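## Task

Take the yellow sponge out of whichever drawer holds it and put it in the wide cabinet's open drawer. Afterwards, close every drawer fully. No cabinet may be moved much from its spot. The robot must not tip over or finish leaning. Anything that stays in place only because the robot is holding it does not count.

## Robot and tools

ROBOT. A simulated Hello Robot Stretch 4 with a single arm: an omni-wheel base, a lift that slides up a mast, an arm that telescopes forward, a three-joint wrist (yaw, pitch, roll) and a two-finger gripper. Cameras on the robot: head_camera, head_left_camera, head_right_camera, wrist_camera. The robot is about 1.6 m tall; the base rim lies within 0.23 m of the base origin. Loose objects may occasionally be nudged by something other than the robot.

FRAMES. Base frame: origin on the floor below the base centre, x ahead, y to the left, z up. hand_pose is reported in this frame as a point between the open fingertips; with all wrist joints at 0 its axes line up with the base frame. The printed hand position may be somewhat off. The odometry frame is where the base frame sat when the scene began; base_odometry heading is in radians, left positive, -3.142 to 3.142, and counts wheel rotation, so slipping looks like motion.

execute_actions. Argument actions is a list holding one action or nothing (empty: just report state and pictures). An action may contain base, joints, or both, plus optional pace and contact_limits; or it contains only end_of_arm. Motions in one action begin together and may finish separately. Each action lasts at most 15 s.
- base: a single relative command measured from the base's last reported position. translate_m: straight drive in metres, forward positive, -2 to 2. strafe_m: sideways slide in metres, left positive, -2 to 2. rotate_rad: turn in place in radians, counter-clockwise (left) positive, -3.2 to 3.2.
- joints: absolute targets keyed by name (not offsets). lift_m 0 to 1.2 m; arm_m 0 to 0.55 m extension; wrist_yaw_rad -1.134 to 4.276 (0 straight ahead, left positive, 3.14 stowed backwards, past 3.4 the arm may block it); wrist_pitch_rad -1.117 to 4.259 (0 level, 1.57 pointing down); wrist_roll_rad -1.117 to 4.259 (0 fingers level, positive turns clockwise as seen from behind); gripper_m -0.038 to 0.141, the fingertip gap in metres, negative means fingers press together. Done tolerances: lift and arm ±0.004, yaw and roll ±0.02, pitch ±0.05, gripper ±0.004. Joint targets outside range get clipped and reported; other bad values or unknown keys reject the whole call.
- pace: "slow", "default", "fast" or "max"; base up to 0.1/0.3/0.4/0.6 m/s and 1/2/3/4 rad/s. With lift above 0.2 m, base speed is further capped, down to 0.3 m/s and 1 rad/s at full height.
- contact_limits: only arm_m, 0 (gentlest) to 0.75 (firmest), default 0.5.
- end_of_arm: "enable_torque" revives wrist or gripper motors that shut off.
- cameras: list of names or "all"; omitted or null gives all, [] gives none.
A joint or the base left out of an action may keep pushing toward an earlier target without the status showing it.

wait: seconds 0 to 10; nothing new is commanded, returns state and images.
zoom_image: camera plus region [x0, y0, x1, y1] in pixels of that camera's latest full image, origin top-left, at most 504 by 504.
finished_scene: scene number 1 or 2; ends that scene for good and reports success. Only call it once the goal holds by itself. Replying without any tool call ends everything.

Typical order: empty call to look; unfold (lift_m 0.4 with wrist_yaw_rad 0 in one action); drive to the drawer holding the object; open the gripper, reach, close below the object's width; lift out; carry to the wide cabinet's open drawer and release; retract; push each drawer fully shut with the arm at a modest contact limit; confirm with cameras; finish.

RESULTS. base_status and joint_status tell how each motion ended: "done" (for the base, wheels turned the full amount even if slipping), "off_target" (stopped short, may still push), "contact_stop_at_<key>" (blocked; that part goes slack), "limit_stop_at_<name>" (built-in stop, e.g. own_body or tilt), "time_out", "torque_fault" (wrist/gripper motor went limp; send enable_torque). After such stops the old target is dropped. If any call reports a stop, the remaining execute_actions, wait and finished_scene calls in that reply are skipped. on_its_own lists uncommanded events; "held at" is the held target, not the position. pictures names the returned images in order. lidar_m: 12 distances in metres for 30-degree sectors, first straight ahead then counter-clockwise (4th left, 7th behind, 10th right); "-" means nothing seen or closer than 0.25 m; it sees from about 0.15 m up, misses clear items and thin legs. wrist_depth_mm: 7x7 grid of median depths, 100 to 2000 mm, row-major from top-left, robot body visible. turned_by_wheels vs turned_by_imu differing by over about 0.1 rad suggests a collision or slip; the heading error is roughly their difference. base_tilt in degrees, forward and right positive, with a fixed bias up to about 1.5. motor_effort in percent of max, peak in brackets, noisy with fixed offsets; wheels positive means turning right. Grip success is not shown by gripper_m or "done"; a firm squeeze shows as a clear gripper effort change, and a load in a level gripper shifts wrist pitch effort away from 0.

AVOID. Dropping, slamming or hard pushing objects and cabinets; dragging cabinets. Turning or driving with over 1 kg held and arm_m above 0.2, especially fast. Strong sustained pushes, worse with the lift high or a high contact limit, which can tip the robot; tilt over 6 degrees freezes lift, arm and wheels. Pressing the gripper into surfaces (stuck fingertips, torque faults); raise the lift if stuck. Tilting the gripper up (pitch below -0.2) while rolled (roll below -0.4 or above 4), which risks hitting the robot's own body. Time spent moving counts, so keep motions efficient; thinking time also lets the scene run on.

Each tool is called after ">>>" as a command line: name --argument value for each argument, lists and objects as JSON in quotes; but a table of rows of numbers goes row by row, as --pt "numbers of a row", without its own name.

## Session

>>> execute_actions --actions '[]'

Scene clock: 0.00 s.
base_odometry: x=+0.000 y=+0.000 heading=+0.000 (m, m, rad; odometry frame)
turned_by_wheels: +0.000 (rad since the last result)
turned_by_imu: +0.000 (rad since the last result)
base_tilt: forward=-0.7 right=-0.4 (deg)
lidar_m: 0.74 0.89 1.78 1.78 2.17 1.20 1.20 2.44 2.20 2.29 1.79 0.72
base_status: not commanded
joint_positions: lift_m=+0.206 arm_m=+0.003 wrist_yaw_rad=+3.071 wrist_pitch_rad=-0.005 wrist_roll_rad=+0.018 gripper_m=+0.057
joint_status: not commanded
motor_effort: lift_m=+21 arm_m=-1 wrist_yaw_rad=-2 wrist_pitch_rad=-5 wrist_roll_rad=+0 gripper_m=-3 wheel_0=+1 wheel_1=+0 wheel_2=-1 (%)
hand_pose: x=-0.1080 y=+0.1076 z=+0.3856 quat_wxyz=(+0.035, +0.003, +0.009, +0.999) (m; base frame)
wrist_depth_mm: 135 138 - - - - 1921 / 106 138 - - - - 1921 / 110 137 - - - - 1983 / 126 146 - 1397 - - 1921 / - - - 1708 - - 1983 / 1537 1537 196 1618 202 1576 1618 / 1025 917 1025 160 960 1025 1060
pictures: head_camera, head_left_camera, head_right_camera, wrist_camera
Images, in order (width x height): head_camera 420x560, head_left_camera 420x672, head_right_camera 420x672, wrist_camera 616x392.

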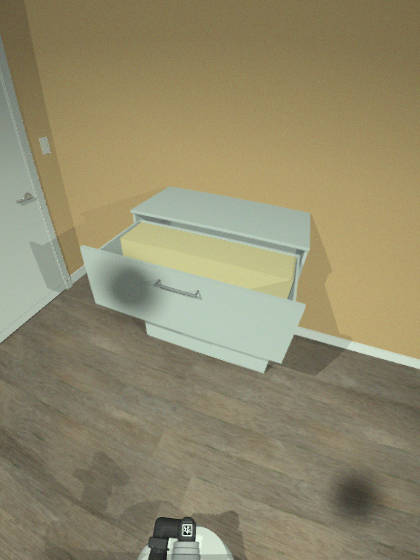

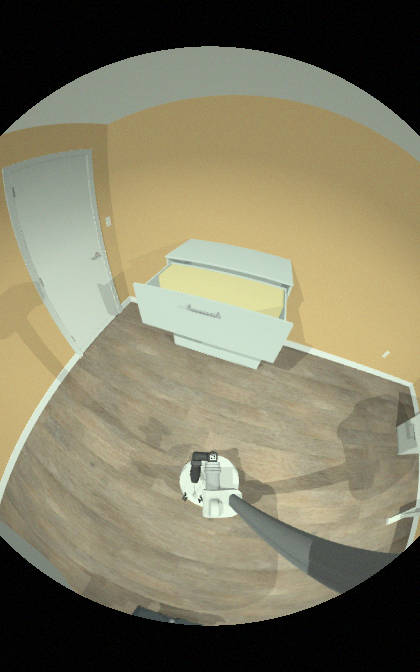

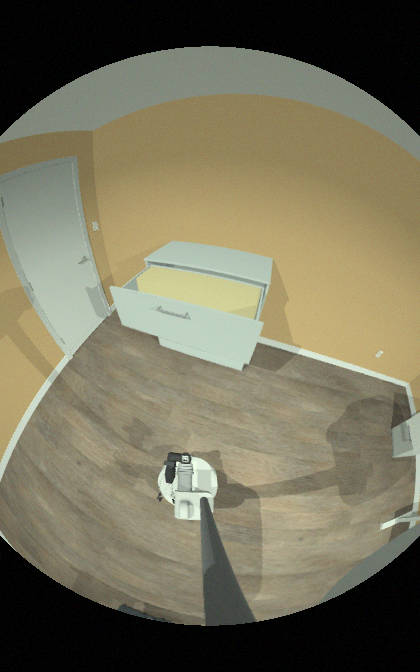

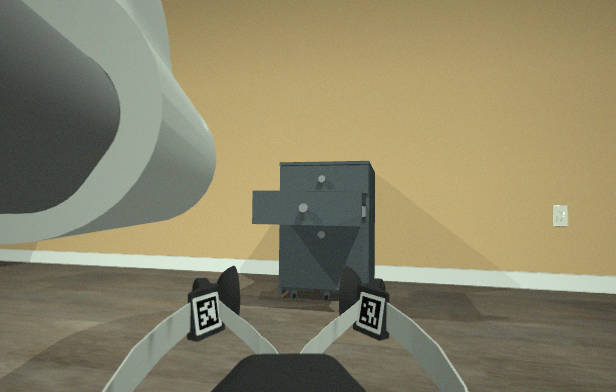

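>>> execute_actions --actions '[{"base":{"rotate_rad":3.0},"joints":{"lift_m":0.5,"wrist_yaw_rad":0},"pace":"fast"}]'

Scene clock: 2.93 s.
base_odometry: x=+0.000 y=+0.000 heading=+3.000 (m, m, rad; odometry frame)
turned_by_wheels: +3.000 (rad since the last result)
turned_by_imu: +3.030 (rad since the last result)
base_tilt: forward=-0.7 right=-0.3 (deg)
lidar_m: 1.19 2.39 2.16 2.29 1.94 0.75 0.71 0.84 1.82 1.80 2.03 2.12
base_status: done
joint_positions: lift_m=+0.500 arm_m=+0.003 wrist_yaw_rad=+0.000 wrist_pitch_rad=-0.005 wrist_roll_rad=+0.018 gripper_m=+0.057
joint_status: all done
motor_effort: lift_m=+24(26) arm_m=-1(1) wrist_yaw_rad=-3(12) wrist_pitch_rad=-5(6) wrist_roll_rad=+0(0) gripper_m=-4(3) wheel_0=-1(10) wheel_1=+1(5) wheel_2=+0(10) (%)
hand_pose: x=+0.4622 y=-0.0873 z=+0.6792 quat_wxyz=(+1.000, +0.009, -0.002, +0.000) (m; base frame)
wrist_depth_mm: - - - - 1863 1863 1708 / - - - 1983 1863 1756 1808 / - - - 1983 1921 1808 1708 / - - - 1983 1863 1808 1756 / - - - 1366 1863 1808 1661 / - - 196 991 203 1708 1708 / 1661 1537 1708 161 1464 1708 1708
pictures: head_camera, head_left_camera, head_right_camera, wrist_camera
Images, in order (width x height): head_camera 420x560, head_left_camera 420x672, head_right_camera 420x672, wrist_camera 616x392.

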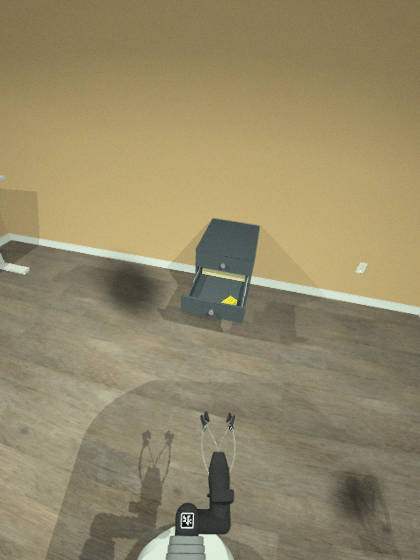

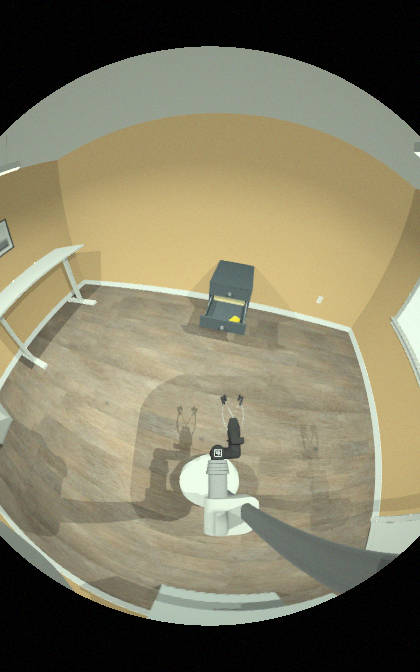

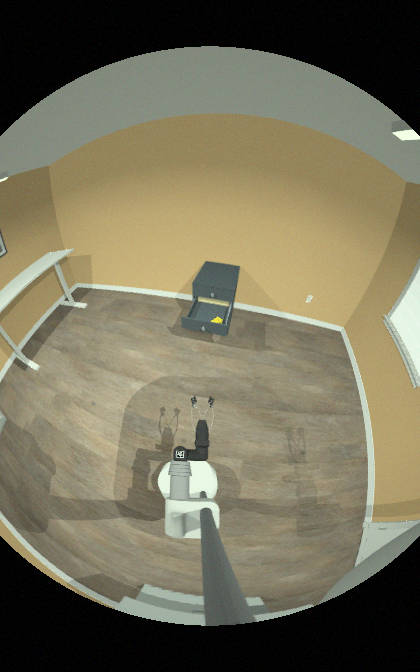

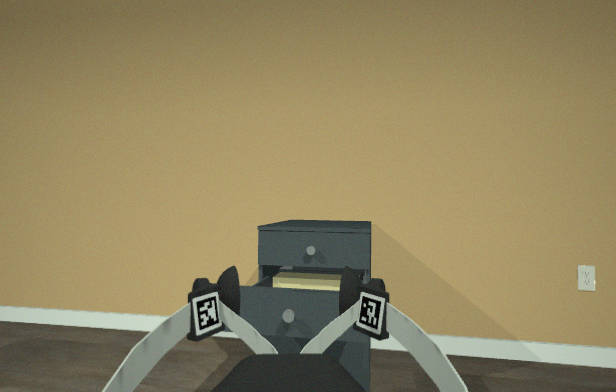

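>>> execute_actions --actions '[{"base":{"rotate_rad":-0.2},"joints":{"wrist_pitch_rad":1.0,"gripper_m":0.1,"lift_m":0.72},"pace":"fast"}]' --cameras '[]'

>>> execute_actions --actions '[{"base":{"strafe_m":0.3},"pace":"fast"}]' --cameras '[]'

>>> execute_actions --actions '[{"base":{"translate_m":0.55},"pace":"fast"}]' --cameras '["head_camera","wrist_camera"]'

Scene clock: 6.10 s.
base_odometry: x=+0.000 y=+0.000 heading=+2.800 (m, m, rad; odometry frame)
turned_by_wheels: -0.200 (rad since the last result)
turned_by_imu: -0.203 (rad since the last result)
base_tilt: forward=-0.8 right=-0.2 (deg)
lidar_m: 1.20 1.27 2.21 2.16 2.27 1.67 0.74 0.76 1.11 1.79 1.88 2.18
base_status: done
joint_positions: lift_m=+0.720 arm_m=+0.003 wrist_yaw_rad=+0.000 wrist_pitch_rad=+1.001 wrist_roll_rad=+0.018 gripper_m=+0.100
joint_status: all done
motor_effort: lift_m=+24(28) arm_m=-1(1) wrist_yaw_rad=-1(3) wrist_pitch_rad=-2(6) wrist_roll_rad=+0(0) gripper_m=-4(1) wheel_0=+1(8) wheel_1=-1(7) wheel_2=+0(7) (%)
hand_pose: x=+0.3292 y=-0.0874 z=+0.6549 quat_wxyz=(+0.877, +0.008, +0.480, -0.004) (m; base frame)
wrist_depth_mm: 1430 1464 1430 1499 1576 1576 1661 / 1255 1281 1281 1336 1336 1366 1397 / 1118 1138 1182 1182 1205 1182 1205 / 1025 1025 1025 1060 1060 1098 1098 / 931 931 931 960 976 976 991 / 842 842 842 866 204 878 917 / 778 788 798 154 809 820 842
pictures: none
No camera images: the call's "cameras" was empty. Leave "cameras" out to get every camera's image.

Scene clock: 8.13 s.
base_odometry: x=-0.101 y=-0.283 heading=+2.800 (m, m, rad; odometry frame)
turned_by_wheels: +0.000 (rad since the last result)
turned_by_imu: -0.001 (rad since the last result)
base_tilt: forward=-0.7 right=-0.2 (deg)
lidar_m: 1.19 2.24 1.92 1.84 1.98 1.66 0.77 0.77 1.10 2.11 2.18 1.25
base_status: done
joint_positions: lift_m=+0.720 arm_m=+0.003 wrist_yaw_rad=+0.000 wrist_pitch_rad=+1.001 wrist_roll_rad=+0.018 gripper_m=+0.100
joint_status: not commanded
motor_effort: lift_m=+24(24) arm_m=-1(1) wrist_yaw_rad=-1(1) wrist_pitch_rad=-3(3) wrist_roll_rad=+0(0) gripper_m=+3(2) wheel_0=-1(12) wheel_1=-1(11) wheel_2=+0(1) (%)
hand_pose: x=+0.3292 y=-0.0874 z=+0.6549 quat_wxyz=(+0.877, +0.008, +0.480, -0.004) (m; base frame)
wrist_depth_mm: 1430 1499 1430 1397 1537 1618 1618 / 1281 1255 1336 1308 1366 1366 1397 / 1118 1138 1160 1182 1205 1205 1229 / 1008 1008 1060 1060 1078 1078 1078 / 917 917 960 960 976 976 991 / 866 831 854 878 203 891 891 / 788 768 809 154 809 820 831
pictures: none
No camera images: the call's "cameras" was empty. Leave "cameras" out to get every camera's image.

Scene clock: 10.87 s.
base_odometry: x=-0.619 y=-0.099 heading=+2.800 (m, m, rad; odometry frame)
turned_by_wheels: +0.000 (rad since the last result)
turned_by_imu: -0.001 (rad since the last result)
base_tilt: forward=-0.6 right=-0.1 (deg)
lidar_m: 0.62 1.65 1.90 1.81 2.19 2.24 1.32 1.35 2.20 2.10 2.19 0.68
base_status: done
joint_positions: lift_m=+0.720 arm_m=+0.003 wrist_yaw_rad=+0.000 wrist_pitch_rad=+1.001 wrist_roll_rad=+0.018 gripper_m=+0.100
joint_status: not commanded
motor_effort: lift_m=+25(24) arm_m=-1(1) wrist_yaw_rad=-2(1) wrist_pitch_rad=-3(2) wrist_roll_rad=+0(0) gripper_m=-3(4) wheel_0=+1(8) wheel_1=-1(9) wheel_2=+2(11) (%)
hand_pose: x=+0.3292 y=-0.0874 z=+0.6549 quat_wxyz=(+0.877, +0.008, +0.480, -0.004) (m; base frame)
wrist_depth_mm: 1397 1397 1366 854 842 1397 1430 / 1255 1281 759 732 691 1397 1397 / 1138 1138 640 615 615 1205 1229 / 1008 1025 1025 1060 1060 1078 1098 / 931 917 946 960 960 976 991 / 854 842 854 878 203 904 917 / 778 778 798 154 820 820 831
pictures: head_camera, wrist_camera
Images, in order (width x height): head_camera 420x560, wrist_camera 616x392.

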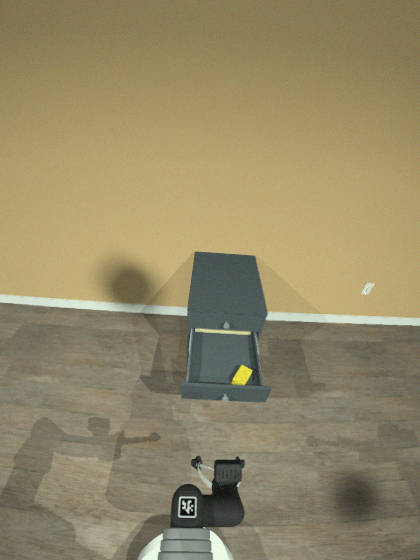

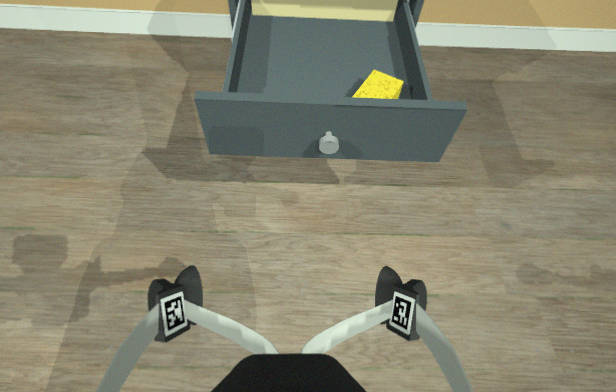

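>>> execute_actions --actions '[{"base":{"strafe_m":-0.13},"joints":{"wrist_pitch_rad":1.57,"arm_m":0.2},"pace":"fast"}]' --cameras '[]'

>>> execute_actions --actions '[{"base":{"translate_m":0.25},"joints":{"arm_m":0.3},"pace":"fast"}]' --cameras '["head_camera","wrist_camera"]'

Scene clock: 13.57 s.
base_odometry: x=-0.575 y=+0.024 heading=+2.800 (m, m, rad; odometry frame)
turned_by_wheels: +0.000 (rad since the last result)
turned_by_imu: -0.001 (rad since the last result)
base_tilt: forward=-0.7 right=-0.3 (deg)
lidar_m: 0.63 1.67 2.05 1.94 2.31 2.24 1.31 1.36 2.07 1.95 2.07 0.68
base_status: done
joint_positions: lift_m=+0.720 arm_m=+0.199 wrist_yaw_rad=+0.000 wrist_pitch_rad=+1.570 wrist_roll_rad=+0.018 gripper_m=+0.100
joint_status: all done
motor_effort: lift_m=+24(24) arm_m=+4(5) wrist_yaw_rad=-2(0) wrist_pitch_rad=+1(3) wrist_roll_rad=+0(0) gripper_m=+0(0) wheel_0=-1(12) wheel_1=+2(13) wheel_2=+0(0) (%)
hand_pose: x=+0.3704 y=-0.0874 z=+0.6093 quat_wxyz=(+0.707, +0.006, +0.707, -0.006) (m; base frame)
wrist_depth_mm: 809 820 831 842 854 866 878 / 820 831 842 831 854 854 866 / 809 820 831 842 842 866 878 / 809 820 831 842 854 854 854 / 809 820 831 831 842 854 866 / 798 820 668 842 204 842 866 / 809 640 609 146 831 854 866
pictures: none
No camera images: the call's "cameras" was empty. Leave "cameras" out to get every camera's image.

Scene clock: 15.50 s.
base_odometry: x=-0.811 y=+0.108 heading=+2.800 (m, m, rad; odometry frame)
turned_by_wheels: +0.000 (rad since the last result)
turned_by_imu: -0.001 (rad since the last result)
base_tilt: forward=-0.7 right=-0.3 (deg)
lidar_m: 0.39 0.41 1.90 1.95 2.40 2.50 1.58 1.64 2.08 1.95 1.89 0.43
base_status: done
joint_positions: lift_m=+0.720 arm_m=+0.299 wrist_yaw_rad=+0.000 wrist_pitch_rad=+1.570 wrist_roll_rad=+0.018 gripper_m=+0.100
joint_status: all done
motor_effort: lift_m=+24(24) arm_m=+4(4) wrist_yaw_rad=-2(1) wrist_pitch_rad=+0(0) wrist_roll_rad=+0(0) gripper_m=+0(4) wheel_0=+1(7) wheel_1=-1(7) wheel_2=+3(13) (%)
hand_pose: x=+0.4704 y=-0.0874 z=+0.6093 quat_wxyz=(+0.707, +0.006, +0.707, -0.006) (m; base frame)
wrist_depth_mm: 809 439 442 449 449 854 866 / 809 436 442 445 449 866 866 / 809 433 439 445 449 866 866 / 831 436 439 402 449 854 866 / 809 430 436 445 449 854 866 / 359 329 332 347 203 866 866 / 809 809 768 154 831 854 866
pictures: head_camera, wrist_camera
Images, in order (width x height): head_camera 420x560, wrist_camera 616x392.

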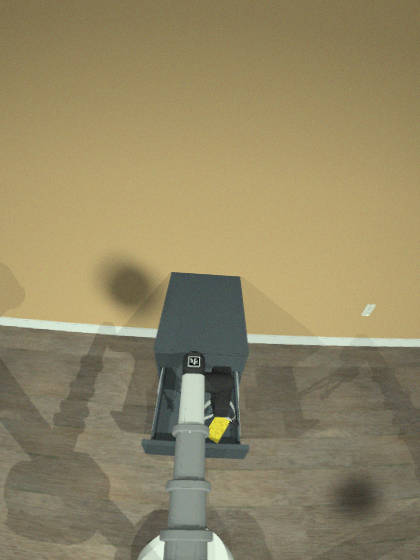

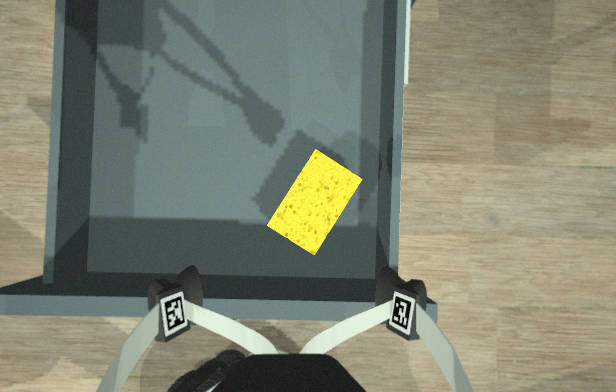

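>>> execute_actions --actions '[{"base":{"strafe_m":-0.018},"joints":{"wrist_roll_rad":0.6,"arm_m":0.342,"lift_m":0.6,"gripper_m":0.085}}]' --cameras '["wrist_camera"]'

Scene clock: 18.13 s.
base_odometry: x=-0.805 y=+0.125 heading=+2.800 (m, m, rad; odometry frame)
turned_by_wheels: +0.000 (rad since the last result)
turned_by_imu: -0.001 (rad since the last result)
base_tilt: forward=-0.6 right=-0.2 (deg)
lidar_m: 0.39 0.43 1.94 1.97 2.43 2.50 1.58 1.65 2.06 1.95 1.83 0.41
base_status: done
joint_positions: lift_m=+0.600 arm_m=+0.341 wrist_yaw_rad=+0.000 wrist_pitch_rad=+1.570 wrist_roll_rad=+0.600 gripper_m=+0.085
joint_status: all done
motor_effort: lift_m=+14(22) arm_m=+4(5) wrist_yaw_rad=-2(2) wrist_pitch_rad=+2(0) wrist_roll_rad=+1(6) gripper_m=-3(7) wheel_0=+1(9) wheel_1=+1(10) wheel_2=+0(3) (%)
hand_pose: x=+0.5123 y=-0.0874 z=+0.4902 quat_wxyz=(+0.676, +0.209, +0.675, -0.209) (m; base frame)
wrist_depth_mm: 314 319 320 715 732 741 750 / 314 319 320 324 723 741 750 / 312 317 320 324 723 732 741 / 314 315 320 322 723 741 741 / 310 315 320 278 327 741 741 / 310 314 208 277 196 238 741 / 309 310 317 155 231 732 750
pictures: wrist_camera
Images, in order (width x height): wrist_camera 616x392.

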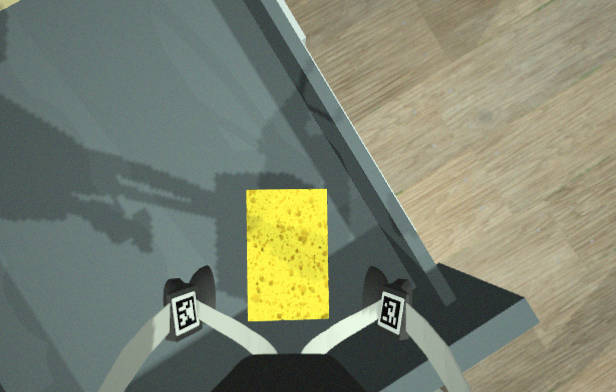

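>>> execute_actions --actions '[{"joints":{"lift_m":0.535,"gripper_m":0.075},"pace":"slow"}]' --cameras '["wrist_camera"]'

Scene clock: 20.60 s.
base_odometry: x=-0.805 y=+0.125 heading=+2.800 (m, m, rad; odometry frame)
turned_by_wheels: +0.000 (rad since the last result)
turned_by_imu: -0.001 (rad since the last result)
base_tilt: forward=-0.6 right=-0.3 (deg)
lidar_m: 0.39 0.40 1.91 1.96 2.43 2.51 1.57 1.65 2.04 1.94 1.87 0.44
base_status: not commanded
joint_positions: lift_m=+0.535 arm_m=+0.341 wrist_yaw_rad=+0.000 wrist_pitch_rad=+1.570 wrist_roll_rad=+0.600 gripper_m=+0.075
joint_status: all done
motor_effort: lift_m=+13(15) arm_m=+4(4) wrist_yaw_rad=-2(2) wrist_pitch_rad=+1(1) wrist_roll_rad=+0(1) gripper_m=-3(3) wheel_0=+1(1) wheel_1=+1(2) wheel_2=+0(0) (%)
hand_pose: x=+0.5123 y=-0.0874 z=+0.4252 quat_wxyz=(+0.676, +0.209, +0.675, -0.209) (m; base frame)
wrist_depth_mm: 251 253 258 247 668 676 683 / 251 254 257 258 668 676 683 / 251 253 255 259 654 661 683 / 250 252 255 215 249 668 676 / 248 251 253 213 262 668 676 / 248 250 208 212 211 223 676 / 248 249 252 156 230 183 167
pictures: wrist_camera
Images, in order (width x height): wrist_camera 616x392.

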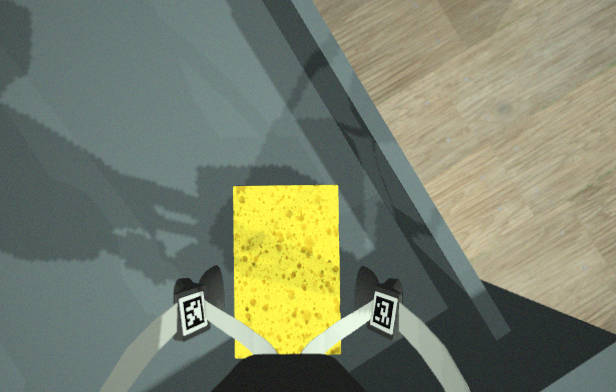

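>>> execute_actions --actions '[{"joints":{"lift_m":0.528,"gripper_m":0.02}}]' --cameras '[]'

>>> execute_actions --actions '[{"joints":{"lift_m":0.8}}]' --cameras '["wrist_camera"]'

Scene clock: 22.90 s.
base_odometry: x=-0.805 y=+0.125 heading=+2.800 (m, m, rad; odometry frame)
turned_by_wheels: +0.000 (rad since the last result)
turned_by_imu: -0.001 (rad since the last result)
base_tilt: forward=-0.8 right=-0.3 (deg)
lidar_m: 0.35 0.43 1.95 1.97 2.45 2.49 1.58 1.63 2.06 1.93 1.85 0.43
base_status: not commanded
joint_positions: lift_m=+0.528 arm_m=+0.341 wrist_yaw_rad=+0.000 wrist_pitch_rad=+1.570 wrist_roll_rad=+0.600 gripper_m=+0.020
joint_status: all done
motor_effort: lift_m=+14(14) arm_m=+4(4) wrist_yaw_rad=-2(1) wrist_pitch_rad=+1(2) wrist_roll_rad=+1(1) gripper_m=-17(13) wheel_0=+1(1) wheel_1=+1(1) wheel_2=+0(0) (%)
hand_pose: x=+0.5123 y=-0.0874 z=+0.4182 quat_wxyz=(+0.676, +0.209, +0.675, -0.209) (m; base frame)
wrist_depth_mm: 244 248 250 234 661 661 668 / 243 247 250 251 654 668 676 / 242 246 249 252 247 661 676 / 243 245 247 195 236 661 661 / 243 244 246 194 253 661 668 / 242 244 191 193 188 216 668 / 241 242 245 192 228 176 167
pictures: none
No camera images: the call's "cameras" was empty. Leave "cameras" out to get every camera's image.

Scene clock: 25.10 s.
base_odometry: x=-0.805 y=+0.125 heading=+2.800 (m, m, rad; odometry frame)
turned_by_wheels: +0.000 (rad since the last result)
turned_by_imu: -0.001 (rad since the last result)
base_tilt: forward=-0.8 right=-0.4 (deg)
lidar_m: 0.37 0.41 1.93 1.97 2.43 2.51 1.57 1.63 2.05 1.94 1.87 0.44
base_status: not commanded
joint_positions: lift_m=+0.800 arm_m=+0.341 wrist_yaw_rad=+0.000 wrist_pitch_rad=+1.570 wrist_roll_rad=+0.600 gripper_m=+0.020
joint_status: all done
motor_effort: lift_m=+25(26) arm_m=+4(4) wrist_yaw_rad=-2(2) wrist_pitch_rad=+1(1) wrist_roll_rad=+1(1) gripper_m=-18(14) wheel_0=+1(1) wheel_1=+2(2) wheel_2=+0(0) (%)
hand_pose: x=+0.5124 y=-0.0874 z=+0.6893 quat_wxyz=(+0.676, +0.209, +0.675, -0.209) (m; base frame)
wrist_depth_mm: 263 314 394 917 931 960 960 / 319 389 517 917 917 946 946 / 473 517 517 525 931 946 960 / 504 512 512 195 931 946 976 / 508 512 517 193 917 946 960 / 866 508 191 193 188 931 946 / 878 452 413 192 732 931 960
pictures: wrist_camera
Images, in order (width x height): wrist_camera 616x392.

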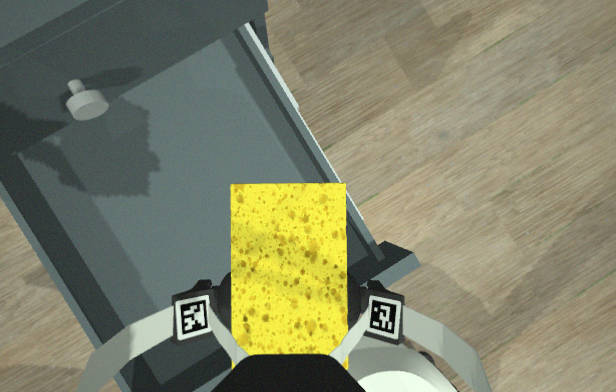

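>>> execute_actions --actions '[{"joints":{"arm_m":0.03,"wrist_roll_rad":1.57},"pace":"fast"}]' --cameras '[]'

>>> execute_actions --actions '[{"base":{"rotate_rad":3.11},"pace":"fast"}]' --cameras '[]'

>>> execute_actions --actions '[{"base":{"strafe_m":0.54},"pace":"fast"}]' --cameras '[]'

>>> execute_actions --actions '[{"base":{"translate_m":0.7},"joints":{"lift_m":1.18},"pace":"fast"}]'

Scene clock: 28.37 s.
base_odometry: x=-0.805 y=+0.125 heading=+2.800 (m, m, rad; odometry frame)
turned_by_wheels: +0.000 (rad since the last result)
turned_by_imu: -0.001 (rad since the last result)
base_tilt: forward=-0.6 right=-0.2 (deg)
lidar_m: 0.37 0.43 1.95 1.96 2.43 2.49 1.59 1.63 2.05 1.95 1.85 0.43
base_status: not commanded
joint_positions: lift_m=+0.800 arm_m=+0.031 wrist_yaw_rad=+0.000 wrist_pitch_rad=+1.570 wrist_roll_rad=+1.570 gripper_m=+0.020
joint_status: all done
motor_effort: lift_m=+25(25) arm_m=-4(5) wrist_yaw_rad=-1(3) wrist_pitch_rad=+0(1) wrist_roll_rad=+1(9) gripper_m=-19(15) wheel_0=+1(1) wheel_1=+2(2) wheel_2=+0(0) (%)
hand_pose: x=+0.2018 y=-0.0874 z=+0.6893 quat_wxyz=(+0.500, +0.500, +0.500, -0.500) (m; base frame)
wrist_depth_mm: 891 917 931 931 931 946 976 / 891 891 904 931 931 946 960 / 878 891 917 931 946 960 976 / 504 500 904 195 715 960 946 / 504 508 904 193 707 544 357 / 500 449 191 193 188 946 946 / 496 488 878 191 707 946 946
pictures: none
No camera images: the call's "cameras" was empty. Leave "cameras" out to get every camera's image.

Scene clock: 31.07 s.
base_odometry: x=-0.805 y=+0.125 heading=-0.373 (m, m, rad; odometry frame)
turned_by_wheels: +3.109 (rad since the last result)
turned_by_imu: +3.141 (rad since the last result)
base_tilt: forward=-0.7 right=-0.2 (deg)
lidar_m: 1.54 1.58 2.03 1.93 1.88 0.41 0.40 0.47 1.92 1.98 2.42 2.50
base_status: done
joint_positions: lift_m=+0.800 arm_m=+0.031 wrist_yaw_rad=+0.000 wrist_pitch_rad=+1.570 wrist_roll_rad=+1.570 gripper_m=+0.020
joint_status: not commanded
motor_effort: lift_m=+24(25) arm_m=-4(4) wrist_yaw_rad=-1(1) wrist_pitch_rad=+1(0) wrist_roll_rad=+1(1) gripper_m=-14(15) wheel_0=-4(7) wheel_1=-1(6) wheel_2=-3(9) (%)
hand_pose: x=+0.2019 y=-0.0874 z=+0.6893 quat_wxyz=(+0.500, +0.500, +0.500, -0.500) (m; base frame)
wrist_depth_mm: 891 917 917 931 960 960 976 / 891 904 904 931 946 960 960 / 878 904 931 931 931 960 946 / 878 891 891 195 715 960 976 / 878 878 891 194 715 549 355 / 878 891 190 193 188 931 946 / 878 878 891 191 707 931 960
pictures: none
No camera images: the call's "cameras" was empty. Leave "cameras" out to get every camera's image.

Scene clock: 33.70 s.
base_odometry: x=-0.608 y=+0.628 heading=-0.374 (m, m, rad; odometry frame)
turned_by_wheels: +0.000 (rad since the last result)
turned_by_imu: -0.002 (rad since the last result)
base_tilt: forward=-0.7 right=-0.3 (deg)
lidar_m: 1.51 1.98 1.45 1.38 1.43 1.38 1.25 0.54 0.56 2.51 2.91 1.59
base_status: done
joint_positions: lift_m=+0.800 arm_m=+0.031 wrist_yaw_rad=+0.000 wrist_pitch_rad=+1.570 wrist_roll_rad=+1.570 gripper_m=+0.020
joint_status: not commanded
motor_effort: lift_m=+24(24) arm_m=-4(5) wrist_yaw_rad=-2(2) wrist_pitch_rad=+1(1) wrist_roll_rad=+1(1) gripper_m=-15(16) wheel_0=+0(13) wheel_1=-3(12) wheel_2=+0(1) (%)
hand_pose: x=+0.2019 y=-0.0874 z=+0.6893 quat_wxyz=(+0.500, +0.500, +0.500, -0.500) (m; base frame)
wrist_depth_mm: 904 917 917 931 946 960 960 / 891 904 931 917 946 946 976 / 891 878 917 917 931 960 960 / 891 891 904 195 715 946 960 / 878 891 904 193 707 549 355 / 866 878 191 193 187 946 946 / 866 891 891 193 707 931 946
pictures: none
No camera images: the call's "cameras" was empty. Leave "cameras" out to get every camera's image.

Scene clock: 36.87 s.
base_odometry: x=+0.044 y=+0.372 heading=-0.373 (m, m, rad; odometry frame)
turned_by_wheels: +0.000 (rad since the last result)
turned_by_imu: -0.001 (rad since the last result)
base_tilt: forward=-0.6 right=-0.2 (deg)
lidar_m: 0.78 0.87 1.46 1.41 1.46 2.02 1.41 1.15 2.62 2.53 2.41 0.84
base_status: done
joint_positions: lift_m=+1.180 arm_m=+0.031 wrist_yaw_rad=+0.000 wrist_pitch_rad=+1.570 wrist_roll_rad=+1.570 gripper_m=+0.020
joint_status: all done
motor_effort: lift_m=+24(26) arm_m=-4(4) wrist_yaw_rad=-2(1) wrist_pitch_rad=+0(2) wrist_roll_rad=+1(1) gripper_m=-15(14) wheel_0=+1(9) wheel_1=-1(6) wheel_2=+1(11) (%)
hand_pose: x=+0.2019 y=-0.0874 z=+1.0693 quat_wxyz=(+0.500, +0.500, +0.500, -0.500) (m; base frame)
wrist_depth_mm: 1281 1281 1336 1308 1308 1366 1366 / 1281 1281 1281 1308 1308 1336 1366 / 1229 1281 1308 1308 1308 1336 1366 / 1255 1281 1281 195 1308 1336 1336 / 1229 1255 1255 193 1098 544 355 / 1308 1281 191 193 188 1308 1336 / 1255 1229 1255 191 1308 1308 1336
pictures: head_camera, head_left_camera, head_right_camera, wrist_camera
Images, in order (width x height): head_camera 420x560, head_left_camera 420x672, head_right_camera 420x672, wrist_camera 616x392.

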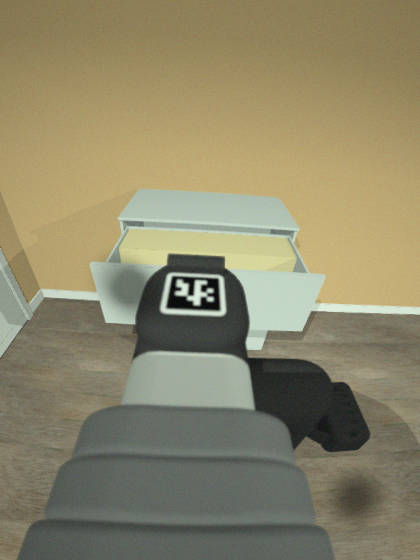

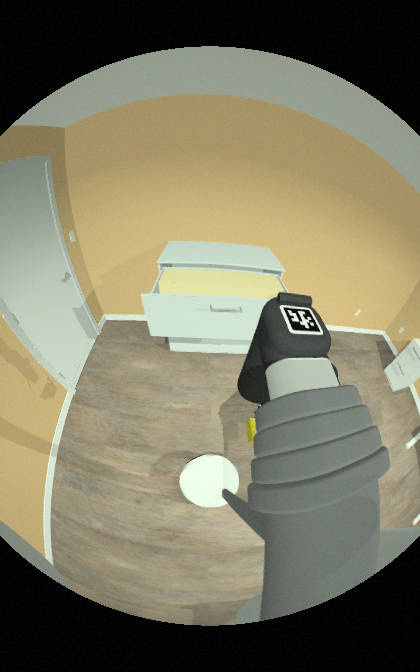

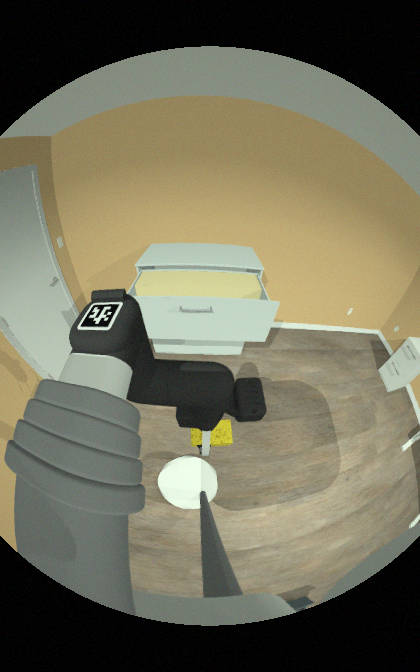

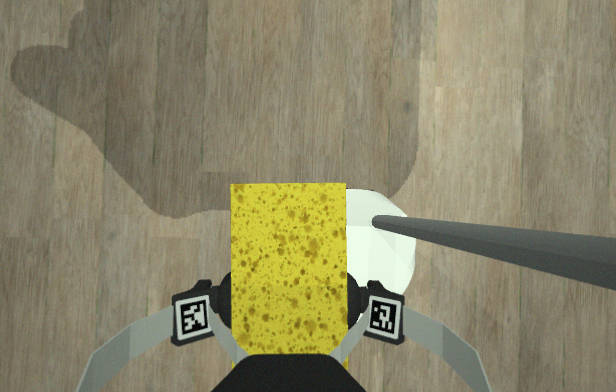

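>>> execute_actions --actions '[{"base":{"translate_m":0.2},"joints":{"arm_m":0.3}}]' --cameras '["head_left_camera","wrist_camera"]'

Scene clock: 39.40 s.
base_odometry: x=+0.230 y=+0.299 heading=-0.373 (m, m, rad; odometry frame)
turned_by_wheels: +0.000 (rad since the last result)
turned_by_imu: -0.001 (rad since the last result)
base_tilt: forward=-0.7 right=-0.3 (deg)
lidar_m: 0.59 0.67 1.44 1.40 1.47 2.04 1.34 1.36 2.64 2.59 2.12 0.65
base_status: done
joint_positions: lift_m=+1.180 arm_m=+0.299 wrist_yaw_rad=+0.000 wrist_pitch_rad=+1.570 wrist_roll_rad=+1.570 gripper_m=+0.020
joint_status: all done
motor_effort: lift_m=+25(25) arm_m=+4(6) wrist_yaw_rad=-2(3) wrist_pitch_rad=+2(1) wrist_roll_rad=+1(1) gripper_m=-18(14) wheel_0=+3(9) wheel_1=+2(8) wheel_2=+0(11) (%)
hand_pose: x=+0.4705 y=-0.0874 z=+1.0693 quat_wxyz=(+0.501, +0.500, +0.500, -0.499) (m; base frame)
wrist_depth_mm: 301 418 1308 1336 1336 1366 1336 / 301 421 1308 1308 1336 1366 1336 / 289 427 1281 1336 1308 1336 1366 / 290 430 1281 193 1308 1366 1336 / 291 436 1281 194 1098 1118 1336 / 296 353 191 193 189 1336 1336 / 289 410 1281 191 1308 1336 1308
pictures: head_left_camera, wrist_camera
Images, in order (width x height): head_left_camera 420x672, wrist_camera 616x392.

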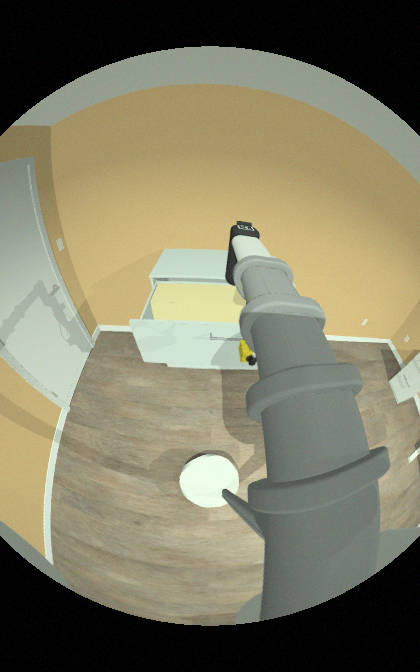

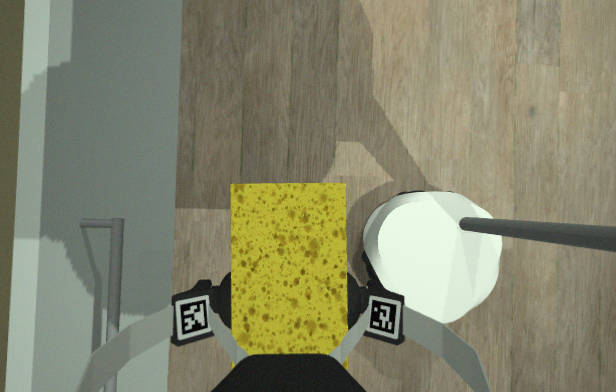

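>>> execute_actions --actions '[{"base":{"translate_m":0.12},"joints":{"arm_m":0.5}}]' --cameras '["wrist_camera"]'

Scene clock: 41.63 s.
base_odometry: x=+0.342 y=+0.256 heading=-0.373 (m, m, rad; odometry frame)
turned_by_wheels: +0.000 (rad since the last result)
turned_by_imu: -0.001 (rad since the last result)
base_tilt: forward=-0.7 right=-0.3 (deg)
lidar_m: 0.47 0.52 1.45 1.40 1.48 2.02 1.48 1.49 2.64 2.59 1.98 0.54
base_status: done
joint_positions: lift_m=+1.180 arm_m=+0.499 wrist_yaw_rad=+0.000 wrist_pitch_rad=+1.570 wrist_roll_rad=+1.570 gripper_m=+0.020
joint_status: all done
motor_effort: lift_m=+24(25) arm_m=+4(4) wrist_yaw_rad=-2(2) wrist_pitch_rad=+2(3) wrist_roll_rad=+1(1) gripper_m=-13(14) wheel_0=+2(7) wheel_1=+1(4) wheel_2=+1(12) (%)
hand_pose: x=+0.6705 y=-0.0874 z=+1.0693 quat_wxyz=(+0.501, +0.500, +0.500, -0.499) (m; base frame)
wrist_depth_mm: 327 332 397 597 424 1336 1397 / 327 330 404 585 418 1366 1366 / 327 330 415 585 407 1336 1366 / 325 330 334 195 402 1138 1366 / 324 327 332 193 397 1138 1138 / 322 325 192 194 188 1118 1336 / 322 325 327 191 364 1336 1336
pictures: wrist_camera
Images, in order (width x height): wrist_camera 616x392.

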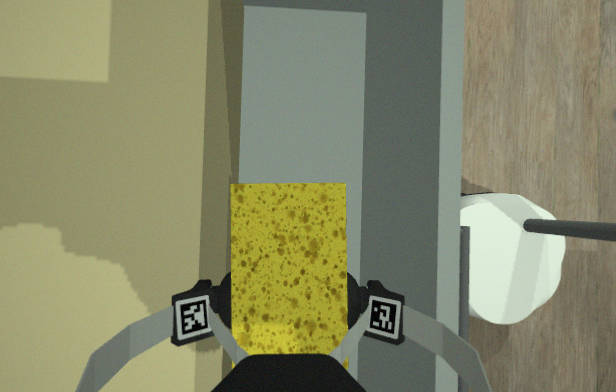

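>>> execute_actions --actions '[{"joints":{"lift_m":0.9,"arm_m":0.492}}]' --cameras '[]'

>>> execute_actions --actions '[{"joints":{"lift_m":0.85},"pace":"slow"}]' --cameras '["wrist_camera","head_left_camera"]'

Scene clock: 44.73 s.
base_odometry: x=+0.342 y=+0.256 heading=-0.373 (m, m, rad; odometry frame)
turned_by_wheels: +0.000 (rad since the last result)
turned_by_imu: -0.001 (rad since the last result)
base_tilt: forward=-0.7 right=-0.3 (deg)
lidar_m: 0.47 0.54 1.44 1.41 1.48 2.01 1.48 1.50 2.64 2.60 1.95 0.55
base_status: not commanded
joint_positions: lift_m=+0.900 arm_m=+0.493 wrist_yaw_rad=+0.000 wrist_pitch_rad=+1.570 wrist_roll_rad=+1.570 gripper_m=+0.020
joint_status: all done
motor_effort: lift_m=+14(22) arm_m=-4(4) wrist_yaw_rad=-1(2) wrist_pitch_rad=+2(1) wrist_roll_rad=+1(1) gripper_m=-15(14) wheel_0=+2(2) wheel_1=+0(0) wheel_2=+1(1) (%)
hand_pose: x=+0.6639 y=-0.0874 z=+0.7902 quat_wxyz=(+0.500, +0.500, +0.500, -0.500) (m; base frame)
wrist_depth_mm: 126 195 303 307 310 216 163 / 126 196 303 306 310 214 161 / 127 198 301 306 309 213 161 / 128 200 297 195 307 211 160 / 129 203 297 194 306 208 158 / 130 176 191 193 189 207 158 / 131 192 293 192 304 182 157
pictures: none
No camera images: the call's "cameras" was empty. Leave "cameras" out to get every camera's image.

Scene clock: 46.03 s.
base_odometry: x=+0.342 y=+0.256 heading=-0.373 (m, m, rad; odometry frame)
turned_by_wheels: +0.000 (rad since the last result)
turned_by_imu: -0.001 (rad since the last result)
base_tilt: forward=-0.5 right=-0.4 (deg)
lidar_m: 0.46 0.52 1.45 1.39 1.45 2.03 1.49 1.49 2.65 2.60 1.96 0.52
base_status: not commanded
joint_positions: lift_m=+0.850 arm_m=+0.493 wrist_yaw_rad=+0.000 wrist_pitch_rad=+1.570 wrist_roll_rad=+1.570 gripper_m=+0.020
joint_status: all done
motor_effort: lift_m=+14(13) arm_m=-4(4) wrist_yaw_rad=-2(2) wrist_pitch_rad=+2(1) wrist_roll_rad=+1(0) gripper_m=-15(14) wheel_0=+2(2) wheel_1=+1(0) wheel_2=+1(1) (%)
hand_pose: x=+0.6639 y=-0.0874 z=+0.7402 quat_wxyz=(+0.500, +0.500, +0.500, -0.500) (m; base frame)
wrist_depth_mm: 126 194 253 255 260 216 163 / 126 196 252 256 258 215 162 / 127 197 252 255 259 212 160 / 128 200 250 195 257 210 160 / 129 203 248 195 256 208 158 / 130 177 191 193 188 207 158 / 131 191 245 191 254 182 156
pictures: head_left_camera, wrist_camera
Images, in order (width x height): head_left_camera 420x672, wrist_camera 616x392.

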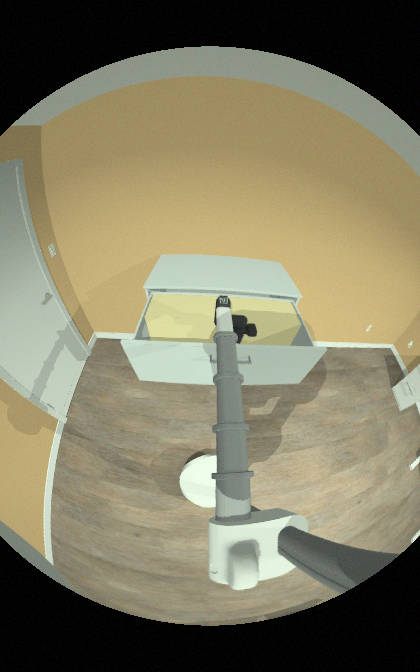

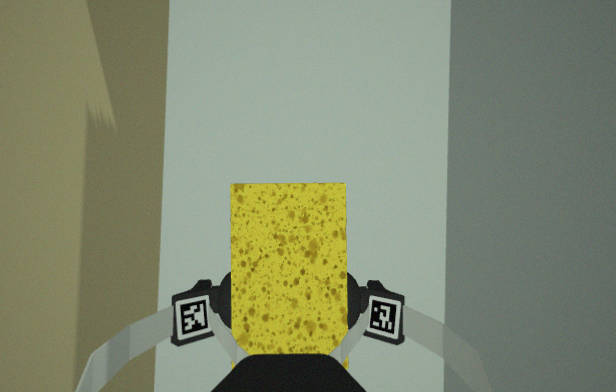

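>>> execute_actions --actions '[{"joints":{"gripper_m":0.08,"lift_m":0.845}}]' --cameras '[]'

>>> execute_actions --actions '[{"joints":{"lift_m":1.17},"pace":"fast"}]' --cameras '["wrist_camera"]'

>>> execute_actions --actions '[{"base":{"translate_m":-0.12},"joints":{"arm_m":0.01,"gripper_m":0.0,"wrist_roll_rad":0},"pace":"fast"}]' --cameras '[]'

>>> execute_actions --actions '[{"base":{"strafe_m":-0.07},"joints":{"lift_m":0.68,"wrist_pitch_rad":0},"pace":"fast"}]' --cameras '["wrist_camera"]'

Scene clock: 48.77 s.
base_odometry: x=+0.342 y=+0.256 heading=-0.373 (m, m, rad; odometry frame)
turned_by_wheels: +0.000 (rad since the last result)
turned_by_imu: -0.001 (rad since the last result)
base_tilt: forward=-0.7 right=-0.3 (deg)
lidar_m: 0.49 0.53 1.45 1.38 1.47 2.01 1.47 1.51 2.63 2.59 1.96 0.52
base_status: not commanded
joint_positions: lift_m=+0.845 arm_m=+0.493 wrist_yaw_rad=+0.000 wrist_pitch_rad=+1.570 wrist_roll_rad=+1.570 gripper_m=+0.080
joint_status: all done
motor_effort: lift_m=+14(15) arm_m=-4(4) wrist_yaw_rad=-2(1) wrist_pitch_rad=+0(1) wrist_roll_rad=+1(1) gripper_m=-2(14) wheel_0=+2(2) wheel_1=+1(0) wheel_2=+1(1) (%)
hand_pose: x=+0.6639 y=-0.0874 z=+0.7352 quat_wxyz=(+0.500, +0.500, +0.500, -0.500) (m; base frame)
wrist_depth_mm: 126 194 247 252 255 216 163 / 127 196 247 251 255 214 162 / 127 198 247 251 253 212 160 / 128 200 245 204 254 210 160 / 129 202 243 203 251 208 159 / 130 189 200 202 204 207 158 / 131 177 242 155 249 193 157
pictures: none
No camera images: the call's "cameras" was empty. Leave "cameras" out to get every camera's image.

Scene clock: 50.67 s.
base_odometry: x=+0.342 y=+0.256 heading=-0.373 (m, m, rad; odometry frame)
turned_by_wheels: +0.000 (rad since the last result)
turned_by_imu: -0.001 (rad since the last result)
base_tilt: forward=-0.6 right=-0.3 (deg)
lidar_m: 0.47 0.56 1.44 1.41 1.48 2.02 1.48 1.48 2.63 2.61 1.96 0.52
base_status: not commanded
joint_positions: lift_m=+1.170 arm_m=+0.493 wrist_yaw_rad=+0.000 wrist_pitch_rad=+1.570 wrist_roll_rad=+1.570 gripper_m=+0.080
joint_status: all done
motor_effort: lift_m=+25(26) arm_m=-4(4) wrist_yaw_rad=-3(2) wrist_pitch_rad=+1(1) wrist_roll_rad=+1(0) gripper_m=+1(1) wheel_0=+2(2) wheel_1=+0(0) wheel_2=+1(1) (%)
hand_pose: x=+0.6639 y=-0.0874 z=+1.0593 quat_wxyz=(+0.500, +0.500, +0.500, -0.500) (m; base frame)
wrist_depth_mm: 319 322 427 580 399 1366 1336 / 319 324 436 580 397 1336 1336 / 315 320 452 574 387 1336 1366 / 315 319 459 574 384 1098 1336 / 315 320 469 574 375 1118 1098 / 315 317 209 569 203 1098 1366 / 312 317 359 156 364 1308 1336
pictures: wrist_camera
Images, in order (width x height): wrist_camera 616x392.

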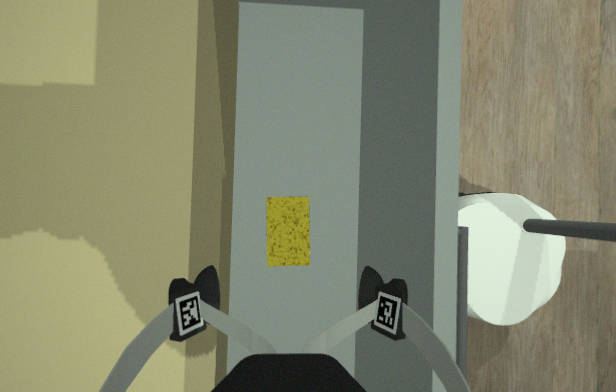

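Scene clock: 52.73 s.
base_odometry: x=+0.230 y=+0.299 heading=-0.373 (m, m, rad; odometry frame)
turned_by_wheels: +0.000 (rad since the last result)
turned_by_imu: -0.001 (rad since the last result)
base_tilt: forward=-0.6 right=-0.5 (deg)
lidar_m: 0.59 0.66 1.44 1.39 1.43 2.02 1.36 1.36 2.63 2.57 2.14 0.68
base_status: done
joint_positions: lift_m=+1.170 arm_m=+0.011 wrist_yaw_rad=+0.000 wrist_pitch_rad=+1.570 wrist_roll_rad=+0.000 gripper_m=+0.000
joint_status: all done
motor_effort: lift_m=+25(24) arm_m=-4(5) wrist_yaw_rad=-1(3) wrist_pitch_rad=+0(0) wrist_roll_rad=+0(3) gripper_m=-7(5) wheel_0=+0(6) wheel_1=+0(6) wheel_2=-2(11) (%)
hand_pose: x=+0.1818 y=-0.0874 z=+1.0593 quat_wxyz=(+0.707, +0.000, +0.707, +0.000) (m; base frame)
wrist_depth_mm: 1281 1308 1308 1308 1308 1336 1366 / 1255 1281 1255 1308 1308 1336 1336 / 1255 1281 1281 1281 1308 1308 1366 / 1255 1229 1281 1308 1281 1336 1366 / 1281 1229 1078 1060 1308 1308 1336 / 1255 1229 188 200 1308 1308 1308 / 1255 1281 1281 1078 723 1308 1308
pictures: none
No camera images: the call's "cameras" was empty. Leave "cameras" out to get every camera's image.

Scene clock: 55.03 s.
base_odometry: x=+0.205 y=+0.234 heading=-0.373 (m, m, rad; odometry frame)
turned_by_wheels: +0.000 (rad since the last result)
turned_by_imu: -0.001 (rad since the last result)
base_tilt: forward=-0.6 right=-0.3 (deg)
lidar_m: 0.59 0.64 1.49 1.46 1.54 2.09 1.33 1.32 2.60 2.51 2.15 0.67
base_status: done
joint_positions: lift_m=+0.680 arm_m=+0.011 wrist_yaw_rad=+0.000 wrist_pitch_rad=+0.003 wrist_roll_rad=+0.000 gripper_m=+0.000
joint_status: all done
motor_effort: lift_m=+14(21) arm_m=-4(4) wrist_yaw_rad=-1(1) wrist_pitch_rad=-7(10) wrist_roll_rad=-1(0) gripper_m=-5(3) wheel_0=+1(10) wheel_1=+0(9) wheel_2=+0(2) (%)
hand_pose: x=+0.4701 y=-0.0874 z=+0.8579 quat_wxyz=(+1.000, +0.000, +0.001, +0.000) (m; base frame)
wrist_depth_mm: 1255 1255 1281 1281 1336 1336 1336 / 1255 1229 1281 1281 1308 1366 1336 / 394 402 404 410 413 421 1336 / 397 399 404 407 415 418 421 / 397 399 404 410 415 418 421 / 394 397 188 200 413 415 424 / 394 394 402 404 285 415 421
pictures: wrist_camera
Images, in order (width x height): wrist_camera 616x392.

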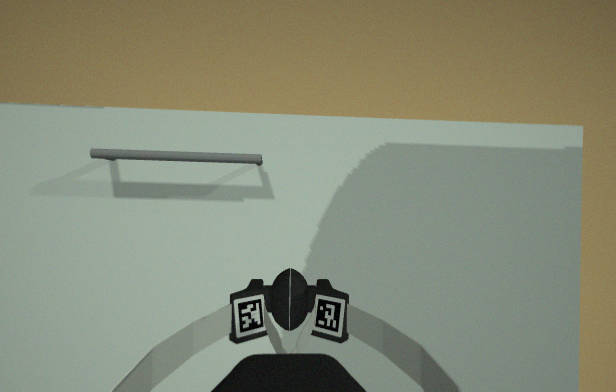

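>>> execute_actions --actions '[{"base":{"translate_m":0.16}}]' --cameras '[]'

>>> execute_actions --actions '[{"joints":{"arm_m":0.5},"pace":"slow","contact_limits":{"arm_m":0.35}}]' --cameras '["head_camera","wrist_camera"]'

Scene clock: 57.57 s.
base_odometry: x=+0.354 y=+0.176 heading=-0.373 (m, m, rad; odometry frame)
turned_by_wheels: +0.000 (rad since the last result)
turned_by_imu: -0.001 (rad since the last result)
base_tilt: forward=-0.6 right=-0.3 (deg)
lidar_m: 0.44 0.49 1.51 1.46 1.53 2.09 1.48 1.54 2.59 2.53 1.91 0.50
base_status: done
joint_positions: lift_m=+0.680 arm_m=+0.011 wrist_yaw_rad=+0.000 wrist_pitch_rad=+0.003 wrist_roll_rad=+0.000 gripper_m=+0.000
joint_status: not commanded
motor_effort: lift_m=+14(14) arm_m=-4(4) wrist_yaw_rad=-2(2) wrist_pitch_rad=-7(7) wrist_roll_rad=-1(0) gripper_m=-2(6) wheel_0=+2(7) wheel_1=-1(2) wheel_2=+1(10) (%)
hand_pose: x=+0.4701 y=-0.0874 z=+0.8579 quat_wxyz=(+1.000, +0.000, +0.001, +0.000) (m; base frame)
wrist_depth_mm: 1098 1118 1118 1138 1118 1138 1160 / 240 242 244 247 251 254 257 / 238 240 245 248 251 253 255 / 238 241 243 246 248 253 255 / 237 240 243 247 249 253 255 / 238 240 187 200 249 251 254 / 237 239 241 244 204 251 253
pictures: none
No camera images: the call's "cameras" was empty. Leave "cameras" out to get every camera's image.

Scene clock: 62.67 s.
base_odometry: x=+0.354 y=+0.176 heading=-0.373 (m, m, rad; odometry frame)
turned_by_wheels: +0.000 (rad since the last result)
turned_by_imu: +0.001 (rad since the last result)
base_tilt: forward=-0.6 right=-0.4 (deg)
lidar_m: 0.82 0.90 1.50 1.46 1.53 2.12 1.49 1.54 2.60 2.53 1.89 0.87
base_status: not commanded
joint_positions: lift_m=+0.680 arm_m=+0.402 wrist_yaw_rad=+0.000 wrist_pitch_rad=+0.002 wrist_roll_rad=+0.000 gripper_m=+0.000
joint_status: arm_m contact_stop (moved +0.391 of +0.489)
on_its_own: arm_m is slack since a contact_stop (your +0.500 is given up)
motor_effort: lift_m=+14(14) arm_m=+0(18) wrist_yaw_rad=-2(48) wrist_pitch_rad=-6(7) wrist_roll_rad=-1(1) gripper_m=-4(7) wheel_0=-1(4) wheel_1=+0(4) wheel_2=+1(12) (%)
contact_limits: arm_m 0.35
hand_pose: x=+0.8616 y=-0.0874 z=+0.8580 quat_wxyz=(+1.000, +0.000, +0.001, +0.000) (m; base frame)
wrist_depth_mm: 230 234 236 239 244 741 759 / 230 232 235 238 240 243 245 / 229 231 234 236 239 242 245 / 229 233 235 236 239 242 244 / 229 231 234 236 239 241 244 / 229 231 189 200 237 240 243 / 228 229 232 234 198 240 242
pictures: head_camera, wrist_camera
Images, in order (width x height): head_camera 420x560, wrist_camera 616x392.

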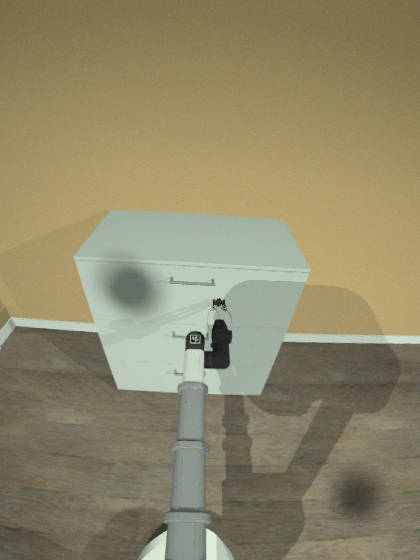

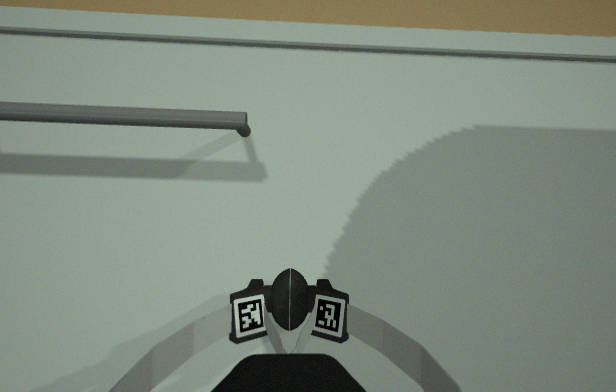

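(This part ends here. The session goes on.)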